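# Push protruding drive blanks fully into a loose rack

## Task

Press each drive blank that protrudes from the rack's front face inward until it reaches its stop and latches. The rack is free-standing, so it must finish in its original place and must not tilt beyond a slight amount, or the task fails. A blank counts only if it stays seated on its own once the robot lets go. Nothing may be pushed or knocked off the table.

## Robot and tools

Robot: a single six-joint arm with a two-finger gripper. Every per-joint list, in commands and in results, uses this order: waist, shoulder, elbow, forearm roll, wrist pitch, wrist roll. Each command row adds a seventh number, the gripper opening. Stated joint ranges in radians: waist -2.618 to 2.618, shoulder 0.000 to 3.140, elbow -2.967 to 0.000, forearm roll -1.745 to 1.745, wrist pitch -1.220 to 1.220, wrist roll -2.094 to 2.094. The real stop of each joint may sit up to 0.013 rad either side of these values.

Scene frame: origin on the tabletop directly under the arm base, +z up, +y to the left when facing along +x. The base itself may be slightly tilted. Results report end_effector_position (metres) and end_effector_quat_wxyz in this frame. That point lies between the finger pads, roughly 5 mm short of the fingertips, and the reading gets less accurate the farther the arm reaches. The fingers extend along the gripper's +z axis and separate along its y axis.

Scaling of joint numbers: in every row the six joint values lie in [-1, 1], where 1.0 equals 2.217 rad. They are offsets, never absolute angles. The opening is absolute: +1 fully open (0.070 m pad gap), -1 closed. Closing from fully open takes about 1.0 s or more.

execute_actions(actions): a list of actions. Each action is a table of 1 to 15 rows of 7 numbers; every row lasts one control step of 1/30 s, and a short table repeats its last row until 15 steps have passed (0.5 s per action). Offsets in every row of an action are taken from the joint angles at that action's start, not from the previous row; for the first action of a call, they come from the angles in the latest result. An empty list just returns the current state and images. An action that would drive a joint more than 0.013 rad beyond its range is refused; if the first action fails this check, or any action is malformed, nothing in the call runs. A joint pushed past its true stop is clamped there, and the result may print "joint sent to its limit".

move(target, speed, blocking): target is one 7-number row; its six offsets are counted from the "Joint positions" of the latest result that listed them, not from where the arm currently is. All joints travel proportionally, so the hand follows a curve. speed, in rad/s from 0.01 to 2 (default 0.5), caps the joint with the longest way to go; the path lasts between 0.5 and 10 s and is cut off at 10 s. Moves ignore obstacles, and joints trail the path. The finger opening is sent when the move begins. The extra "move:" line reports the outcome (done, off_target, moving, held, fault), limits=held or limits=none, and the joint left farthest from target. blocking=false returns after 0.5 s while the arm keeps going; then use wait or stop before any further actions or moves.

wait(seconds): 0 to 10 s; the arm keeps its last command, and a running move continues (returning early if it finishes). stop(): brakes a running move, needing some distance; fingers continue. zoom_image(camera, region): enlarges part of the latest image from cam_head_left, cam_head_right or cam_wrist (each 504x504); region is [x0, y0, x1, y1] pixels from the top-left corner, at most 504 by 504. finished_scene(scene): ends the current scene, given its number, once the arm has held its final command; it is irreversible and reports success.

Result lines: Joint positions (rad, plus pad gap in m), Joint targets (what joints are being driven to now; may drift without new commands), grip_measured (opening on the command scale; possibly off by about 1 mm throughout), joint torques (whole drive output, offset, scaled and noisy, not a contact measure by itself), "joint command not followed" (clearance check altered targets; mounts and posts count as part of the arm), MOTOR HOT from 65 °C, OVER-TEMPERATURE FAULT at 80 °C, when the arm goes limp.

Motion limits: joint targets change at most 3 rad/s, reaching that after 0.6 s; each step a target stays within 0.867 rad of the measured angle, and targets are scaled back if they would put the hand over 70 mm from its measured place. Large changes therefore take several actions; an unfinished change may need re-sending.

Contact cautions: load limits are 21.6 N m for waist, shoulder and elbow and 7.52 N m for the three wrist joints, whose motors only deliver about 4 N m before yielding. Hitting a limit triggers a torque fault: a 10 s halt and the rest of the call is skipped. Faster moves and targets set deeper past the contact press harder. An arm halted by an object keeps pushing until commanded otherwise; sending offsets from Joint positions to Joint targets keeps a similar press. For this task, approach each blank slowly, push straight inward along the rack's depth without sideways or downward force, avoid shoving or lifting the unsecured rack, back off after each latch so nothing is held in by the gripper, and check the images that the rack has not shifted or tilted and that nothing is near the table edge. The robot keeps its last command while you are composing a reply, so avoid holding loads then, since motors heat.

Each tool is called after ">>>" by a JSON object that holds its "api" and its "payload".

## Session

>>> {"api": "execute_actions", "payload": {"actions": []}}

Scene clock: 0.00 s.
end_effector_position=(+0.3746, -0.0933, +0.2996) grip_measured=+0.98 end_effector_quat_wxyz=(+0.143, -0.302, +0.928, -0.166)
Joint names: [waist, shoulder, elbow, forearm roll, wrist pitch, wrist roll]
Joint positions: [-0.141  1.584 -1.496 -0.204  1.16  -0.717  0.069]
Joint torques (N m, as the arm reports them, + toward a larger angle): no reading
Joint targets: [-0.141 1.584 -1.496 -0.204 1.160 -0.717]

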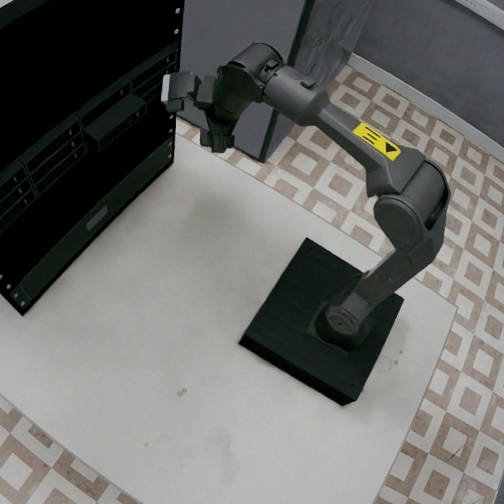

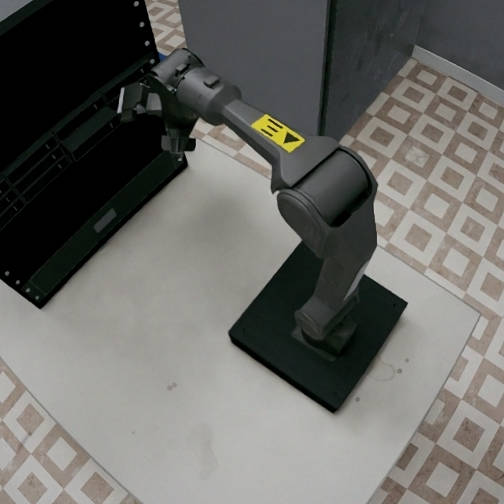

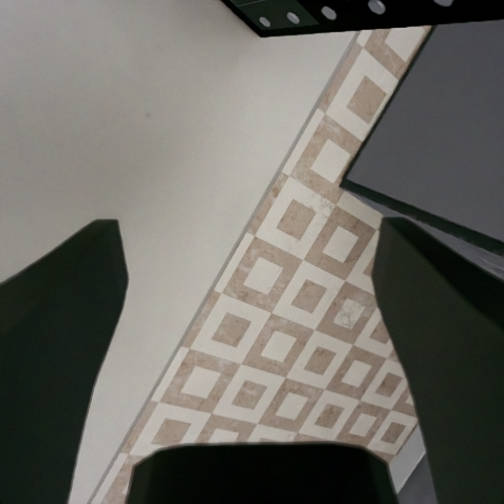

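>>> {"api": "zoom_image", "payload": {"camera": "cam_head_left", "region": [0, 40, 200, 250]}}

>>> {"api": "zoom_image", "payload": {"camera": "cam_head_right", "region": [0, 40, 200, 250]}}

>>> {"api": "zoom_image", "payload": {"camera": "cam_head_left", "region": [70, 30, 190, 170]}}

>>> {"api": "zoom_image", "payload": {"camera": "cam_head_left", "region": [0, 110, 110, 250]}}

Region (0, 40, 200, 250) of cam_head_left's 504x504 image, scaled by 2.400, with more detail than that image has; it fills the left 480 columns of this view, and the rest is white.

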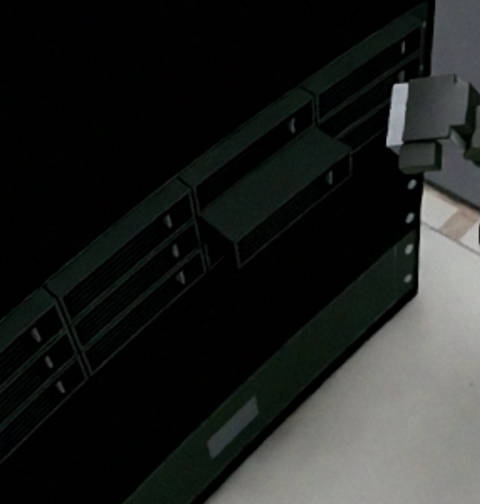

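Region (0, 40, 200, 250) of cam_head_right's 504x504 image, scaled by 2.400, with more detail than that image has; it fills the left 480 columns of this view, and the rest is white.

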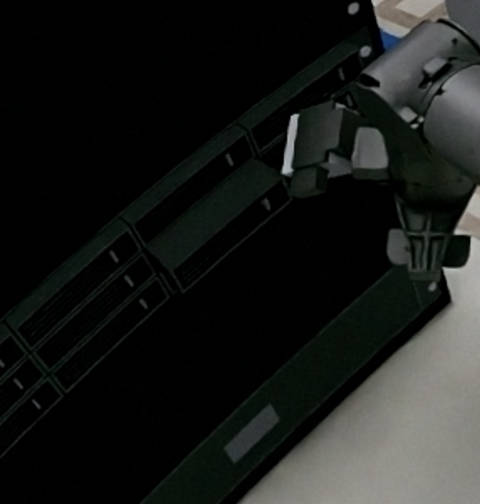

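Region (70, 30, 190, 170) of cam_head_left's 504x504 image, scaled by 3.600, with more detail than that image has; it fills the left 432 columns of this view, and the rest is white.

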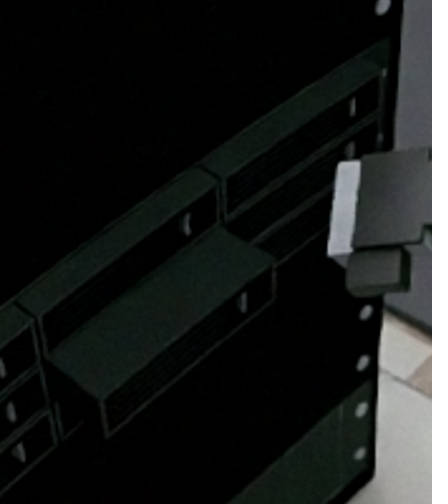

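Region (0, 110, 110, 250) of cam_head_left's 504x504 image, scaled by 3.600, with more detail than that image has; it fills the left 396 columns of this view, and the rest is white.

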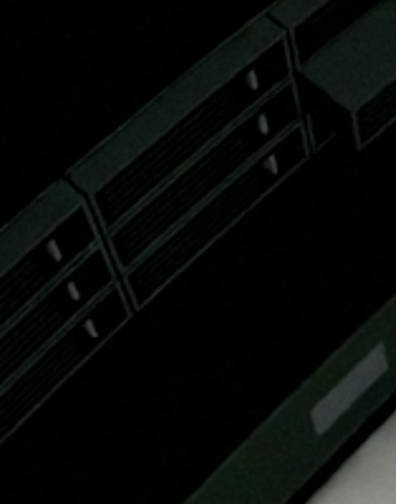

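>>> {"api": "move", "payload": {"target": [0.08705, -0.15327, 0.37948, 0.09202, -0.75341, 0.32341, -1.0], "speed": 1.3}}

Scene clock: 121.90 s.
end_effector_position=(+0.3993, +0.0210, +0.3769) grip_measured=-1.00 end_effector_quat_wxyz=(+0.707, -0.017, +0.706, +0.028)
Joint names: [waist, shoulder, elbow, forearm roll, wrist pitch, wrist roll]
Joint positions: [ 0.052  1.244 -0.655 -0.    -0.51   0.     0.   ]
Joint torques (N m, as the arm reports them, + toward a larger angle): [ 0.57 -2.2  -3.19  0.09 -0.84 -0.14]
Joint targets: [0.051 1.244 -0.655 -0.000 -0.510 0.000]
move: done; limits=none; farthest joint: the shoulder, 0.001 radians from its target (0.340 radians at the start)

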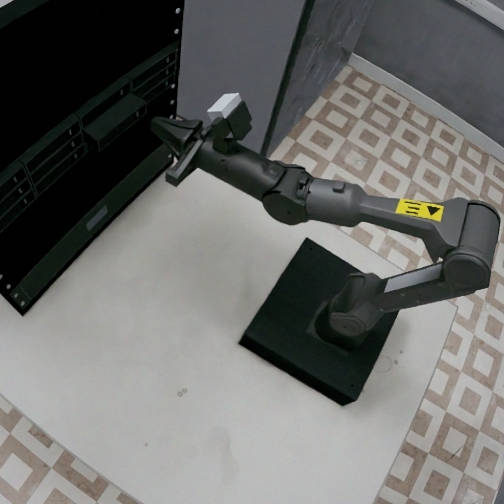

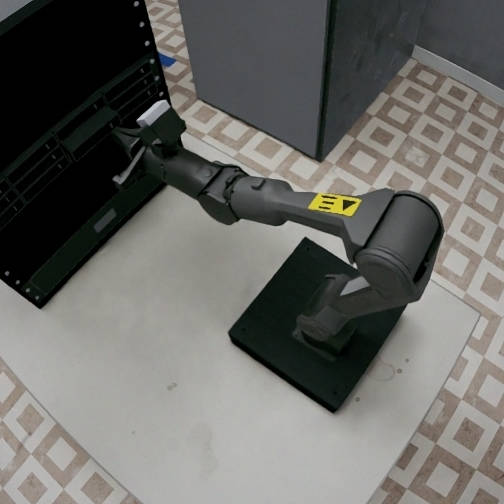

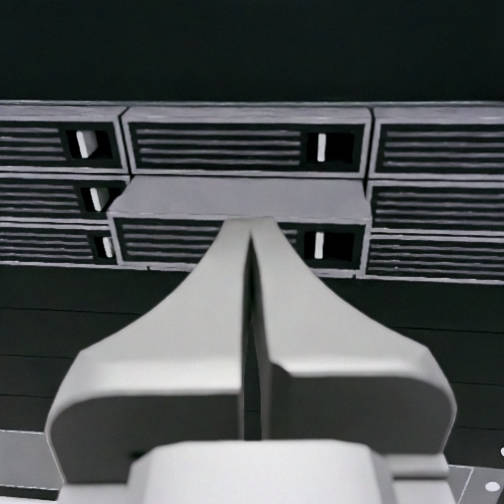

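>>> {"api": "zoom_image", "payload": {"camera": "cam_wrist", "region": [60, 80, 260, 290]}}

>>> {"api": "zoom_image", "payload": {"camera": "cam_wrist", "region": [260, 80, 504, 300]}}

>>> {"api": "zoom_image", "payload": {"camera": "cam_head_left", "region": [70, 30, 220, 190]}}

Region (60, 80, 260, 290) of cam_wrist's 504x504 image, scaled by 2.400, with more detail than that image has; it fills the left 480 columns of this view, and the rest is white.

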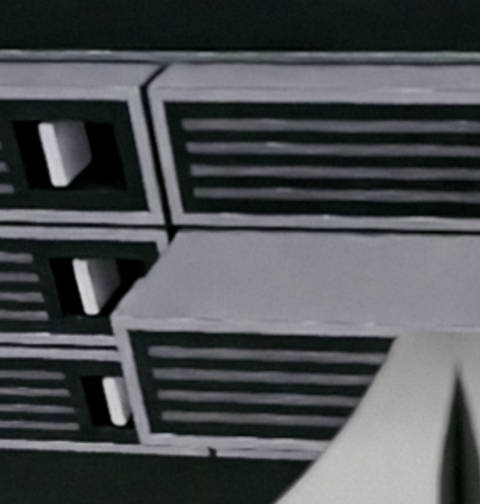

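Region (260, 80, 504, 300) of cam_wrist's 504x504 image, scaled by 2.066, with more detail than that image has; it fills the top 454 rows of this view, and the rest is white.

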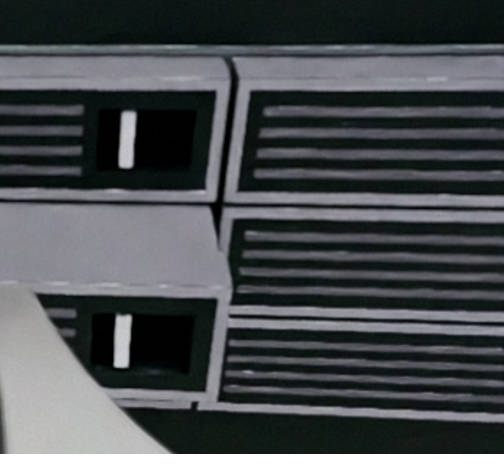

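Region (70, 30, 220, 190) of cam_head_left's 504x504 image, scaled by 3.150, with more detail than that image has; it fills the left 472 columns of this view, and the rest is white.

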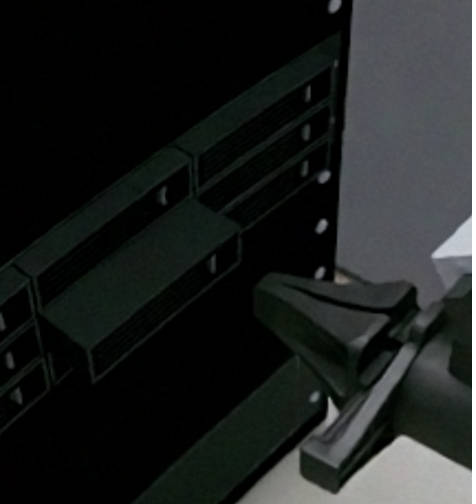

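>>> {"api": "move", "payload": {"target": [0.0027, 0.11164, -0.0286, 0, -0.0829, 0, -1.0], "speed": 0.45}}

Scene clock: 214.63 s.
end_effector_position=(+0.4468, +0.0273, +0.3403) grip_measured=-1.00 end_effector_quat_wxyz=(+0.707, -0.019, +0.706, +0.030)
Joint names: [waist, shoulder, elbow, forearm roll, wrist pitch, wrist roll]
Joint positions: [ 0.058  1.493 -0.718 -0.    -0.695  0.     0.   ]
Joint torques (N m, as the arm reports them, + toward a larger angle): [ 1.04 -4.11 -3.78 -0.18 -0.8  -0.07]
Joint targets: [0.058 1.491 -0.718 -0.000 -0.694 0.000]
move: done; limits=none; farthest joint: the shoulder, 0.001 radians from its target (0.247 radians at the start)

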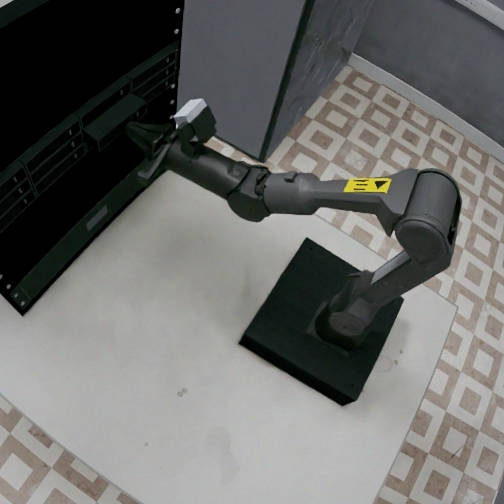

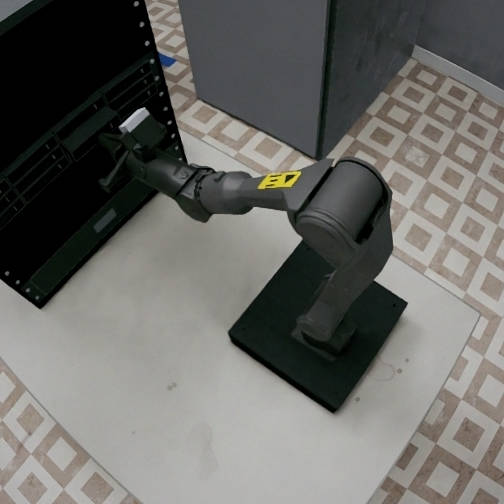

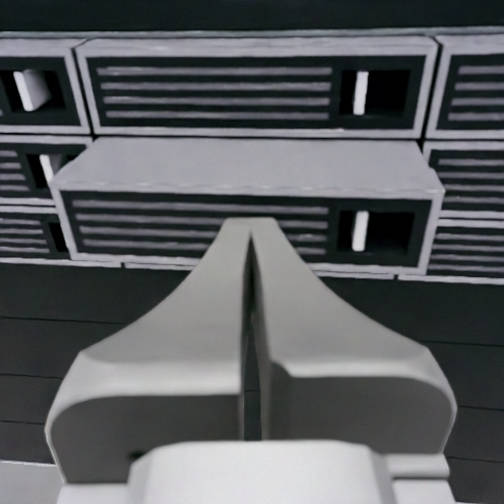

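>>> {"api": "zoom_image", "payload": {"camera": "cam_wrist", "region": [20, 110, 260, 290]}}

>>> {"api": "zoom_image", "payload": {"camera": "cam_wrist", "region": [240, 110, 480, 290]}}

Region (20, 110, 260, 290) of cam_wrist's 504x504 image, scaled by 2.100, with more detail than that image has; it fills the top 378 rows of this view, and the rest is white.

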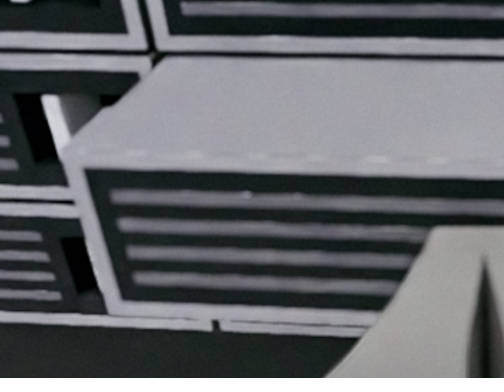

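Region (240, 110, 480, 290) of cam_wrist's 504x504 image, scaled by 2.100, with more detail than that image has; it fills the top 378 rows of this view, and the rest is white.

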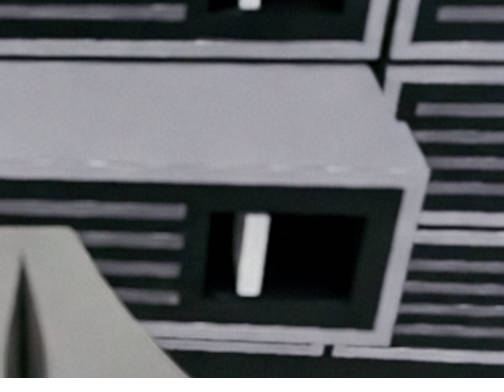

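>>> {"api": "move", "payload": {"target": [-0.0027, 0.04944, -0.0585, 0, 0.00875, 0, -1.0], "speed": 0.07}}

Scene clock: 266.57 s.
end_effector_position=(+0.4808, +0.0267, +0.3411) grip_measured=-1.00 end_effector_quat_wxyz=(+0.707, -0.017, +0.706, +0.028)
Joint names: [waist, shoulder, elbow, forearm roll, wrist pitch, wrist roll]
Joint positions: [ 0.051  1.602 -0.849 -0.    -0.675  0.     0.   ]
Joint torques (N m, as the arm reports them, + toward a larger angle): [-0.13 -2.1  -4.11 -0.17 -0.71 -0.2 ]
Joint targets: [0.052 1.602 -0.848 -0.000 -0.675 0.000]
move: done; limits=none; farthest joint: the waist, 0.001 radians from its target (0.006 radians at the start)

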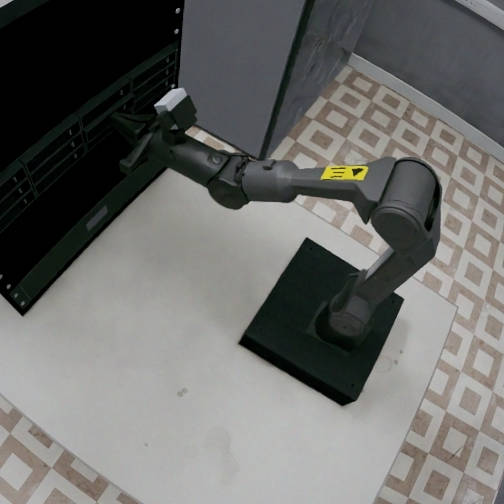

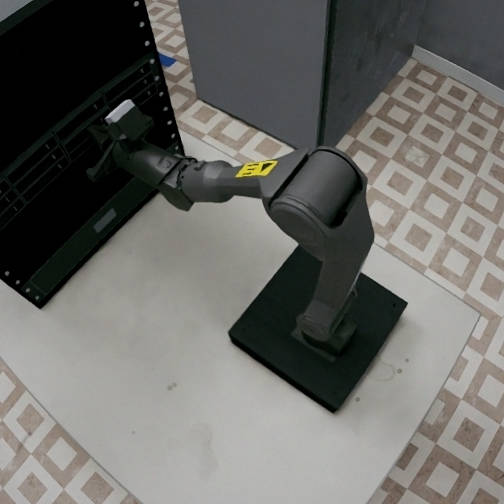

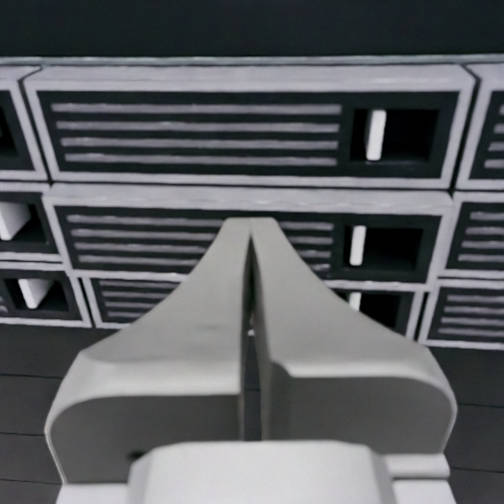

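>>> {"api": "zoom_image", "payload": {"camera": "cam_wrist", "region": [400, 160, 500, 300]}}

>>> {"api": "zoom_image", "payload": {"camera": "cam_wrist", "region": [10, 160, 110, 300]}}

Region (400, 160, 500, 300) of cam_wrist's 504x504 image, scaled by 3.600, with more detail than that image has; it fills the left 360 columns of this view, and the rest is white.

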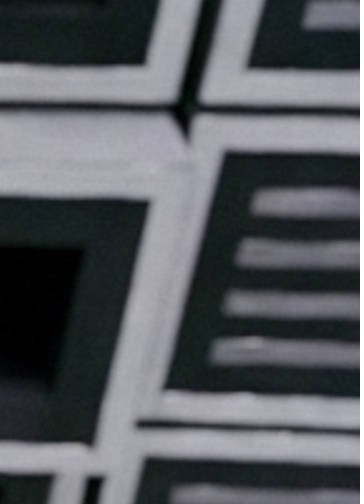

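Region (10, 160, 110, 300) of cam_wrist's 504x504 image, scaled by 3.600, with more detail than that image has; it fills the left 360 columns of this view, and the rest is white.

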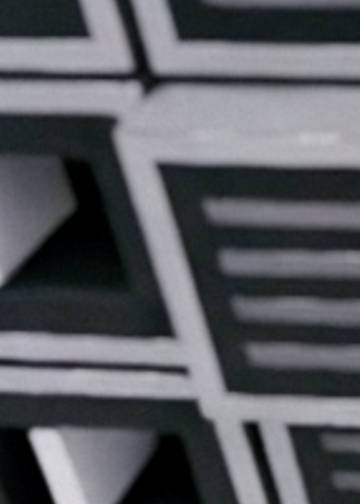

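>>> {"api": "move", "payload": {"target": [-0.0005, 0.0115, -0.0141, 0, 0.0028, 0, -1.0], "speed": 0.04}}

>>> {"api": "zoom_image", "payload": {"camera": "cam_wrist", "region": [330, 160, 500, 330]}}

Scene clock: 290.33 s.
end_effector_position=(+0.4887, +0.0269, +0.3403) grip_measured=-1.00 end_effector_quat_wxyz=(+0.707, -0.017, +0.707, +0.028)
Joint names: [waist, shoulder, elbow, forearm roll, wrist pitch, wrist roll]
Joint positions: [ 0.051  1.628 -0.879 -0.    -0.669  0.     0.   ]
Joint torques (N m, as the arm reports them, + toward a larger angle): [-0.8  -2.76 -5.54 -0.19 -1.1  -0.1 ]
Joint targets: [0.050 1.628 -0.880 -0.000 -0.669 0.000]
move: done; limits=none; farthest joint: the waist, 0.001 radians from its target (0.002 radians at the start)

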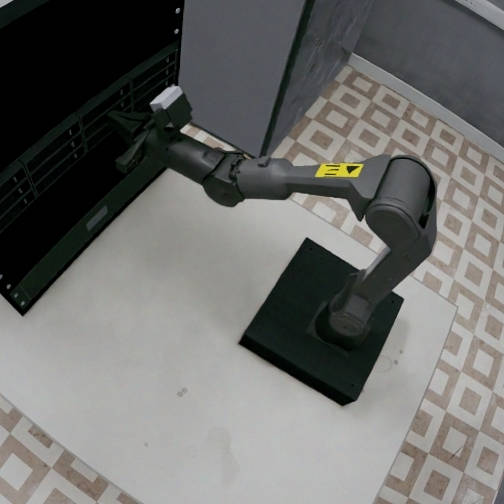

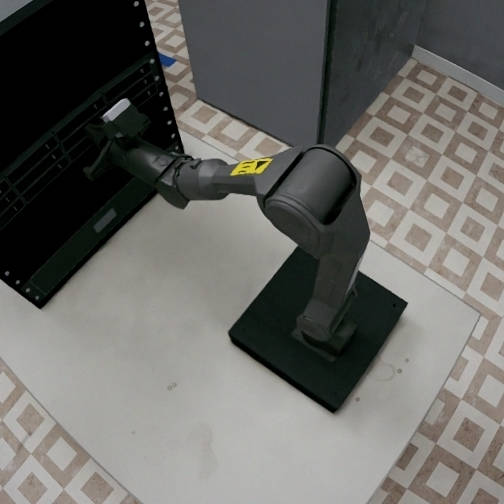

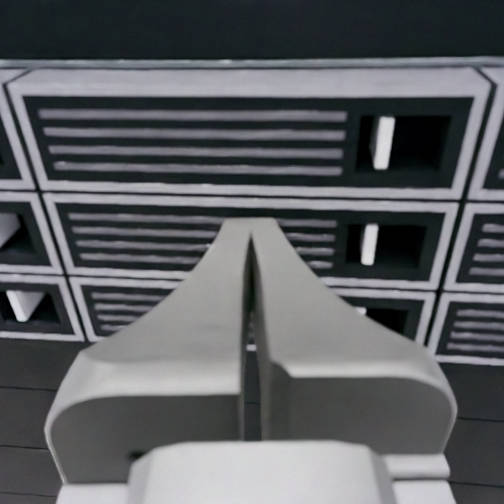

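Region (330, 160, 500, 330) of cam_wrist's 504x504 image, scaled by 2.965, with more detail than that image has.

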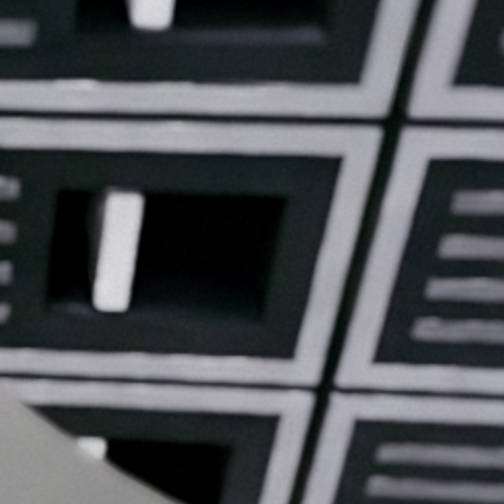

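>>> {"api": "move", "payload": {"target": [0.0, -0.029, 0.0355, 0, -0.0068, 0, -1.0], "speed": 0.25}}

>>> {"api": "zoom_image", "payload": {"camera": "cam_head_left", "region": [0, 145, 60, 235]}}

>>> {"api": "zoom_image", "payload": {"camera": "cam_head_right", "region": [0, 150, 60, 240]}}

Scene clock: 300.43 s.
end_effector_position=(+0.4685, +0.0250, +0.3406) grip_measured=-1.00 end_effector_quat_wxyz=(+0.707, -0.016, +0.706, +0.027)
Joint names: [waist, shoulder, elbow, forearm roll, wrist pitch, wrist roll]
Joint positions: [ 0.049  1.563 -0.799 -0.    -0.684  0.     0.   ]
Joint torques (N m, as the arm reports them, + toward a larger angle): [ 0.75 -3.32 -3.32 -0.07 -0.98 -0.07]
Joint targets: [0.051 1.564 -0.800 -0.000 -0.684 0.000]
move: done; limits=none; farthest joint: the waist, 0.002 radians from its target (0.001 radians at the start)

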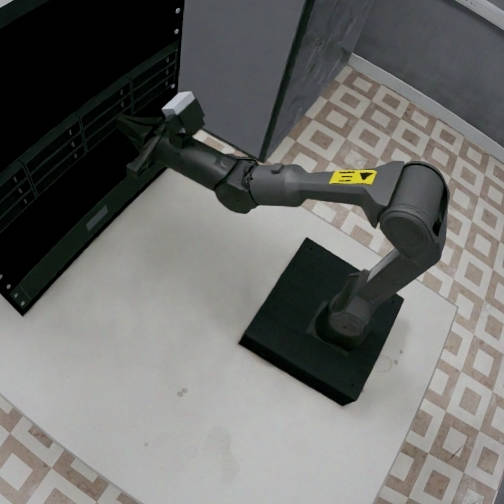

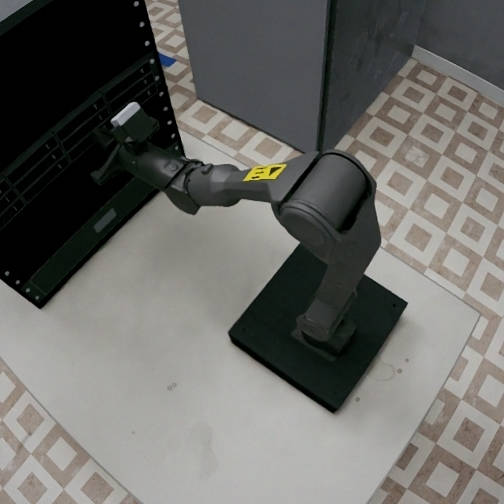

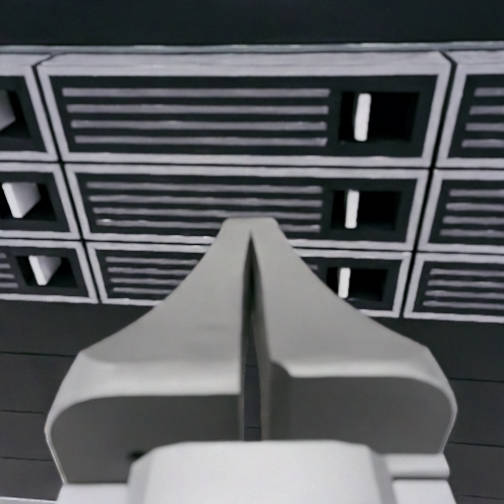

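Region (0, 145, 60, 235) of cam_head_left's 504x504 image, scaled by 5.600, with more detail than that image has.

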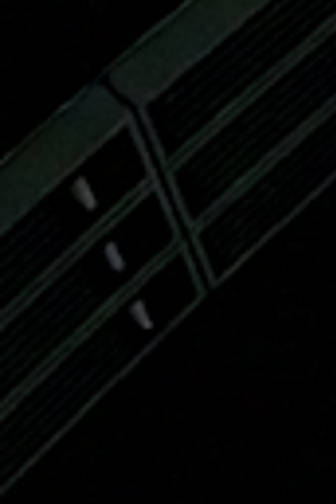

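Region (0, 150, 60, 240) of cam_head_right's 504x504 image, scaled by 5.600, with more detail than that image has.

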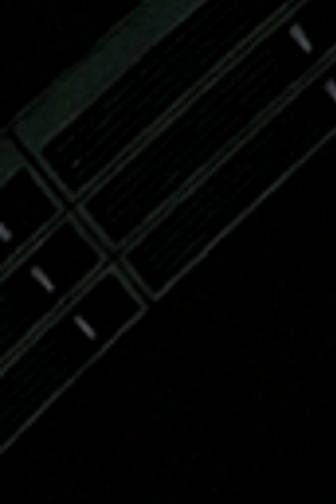

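The blank stayed latched after I backed off. All four columns are flush and the rack is where it started.

>>> {"api": "finished_scene", "payload": {"scene": 2}}

The scene is finished: the task was done.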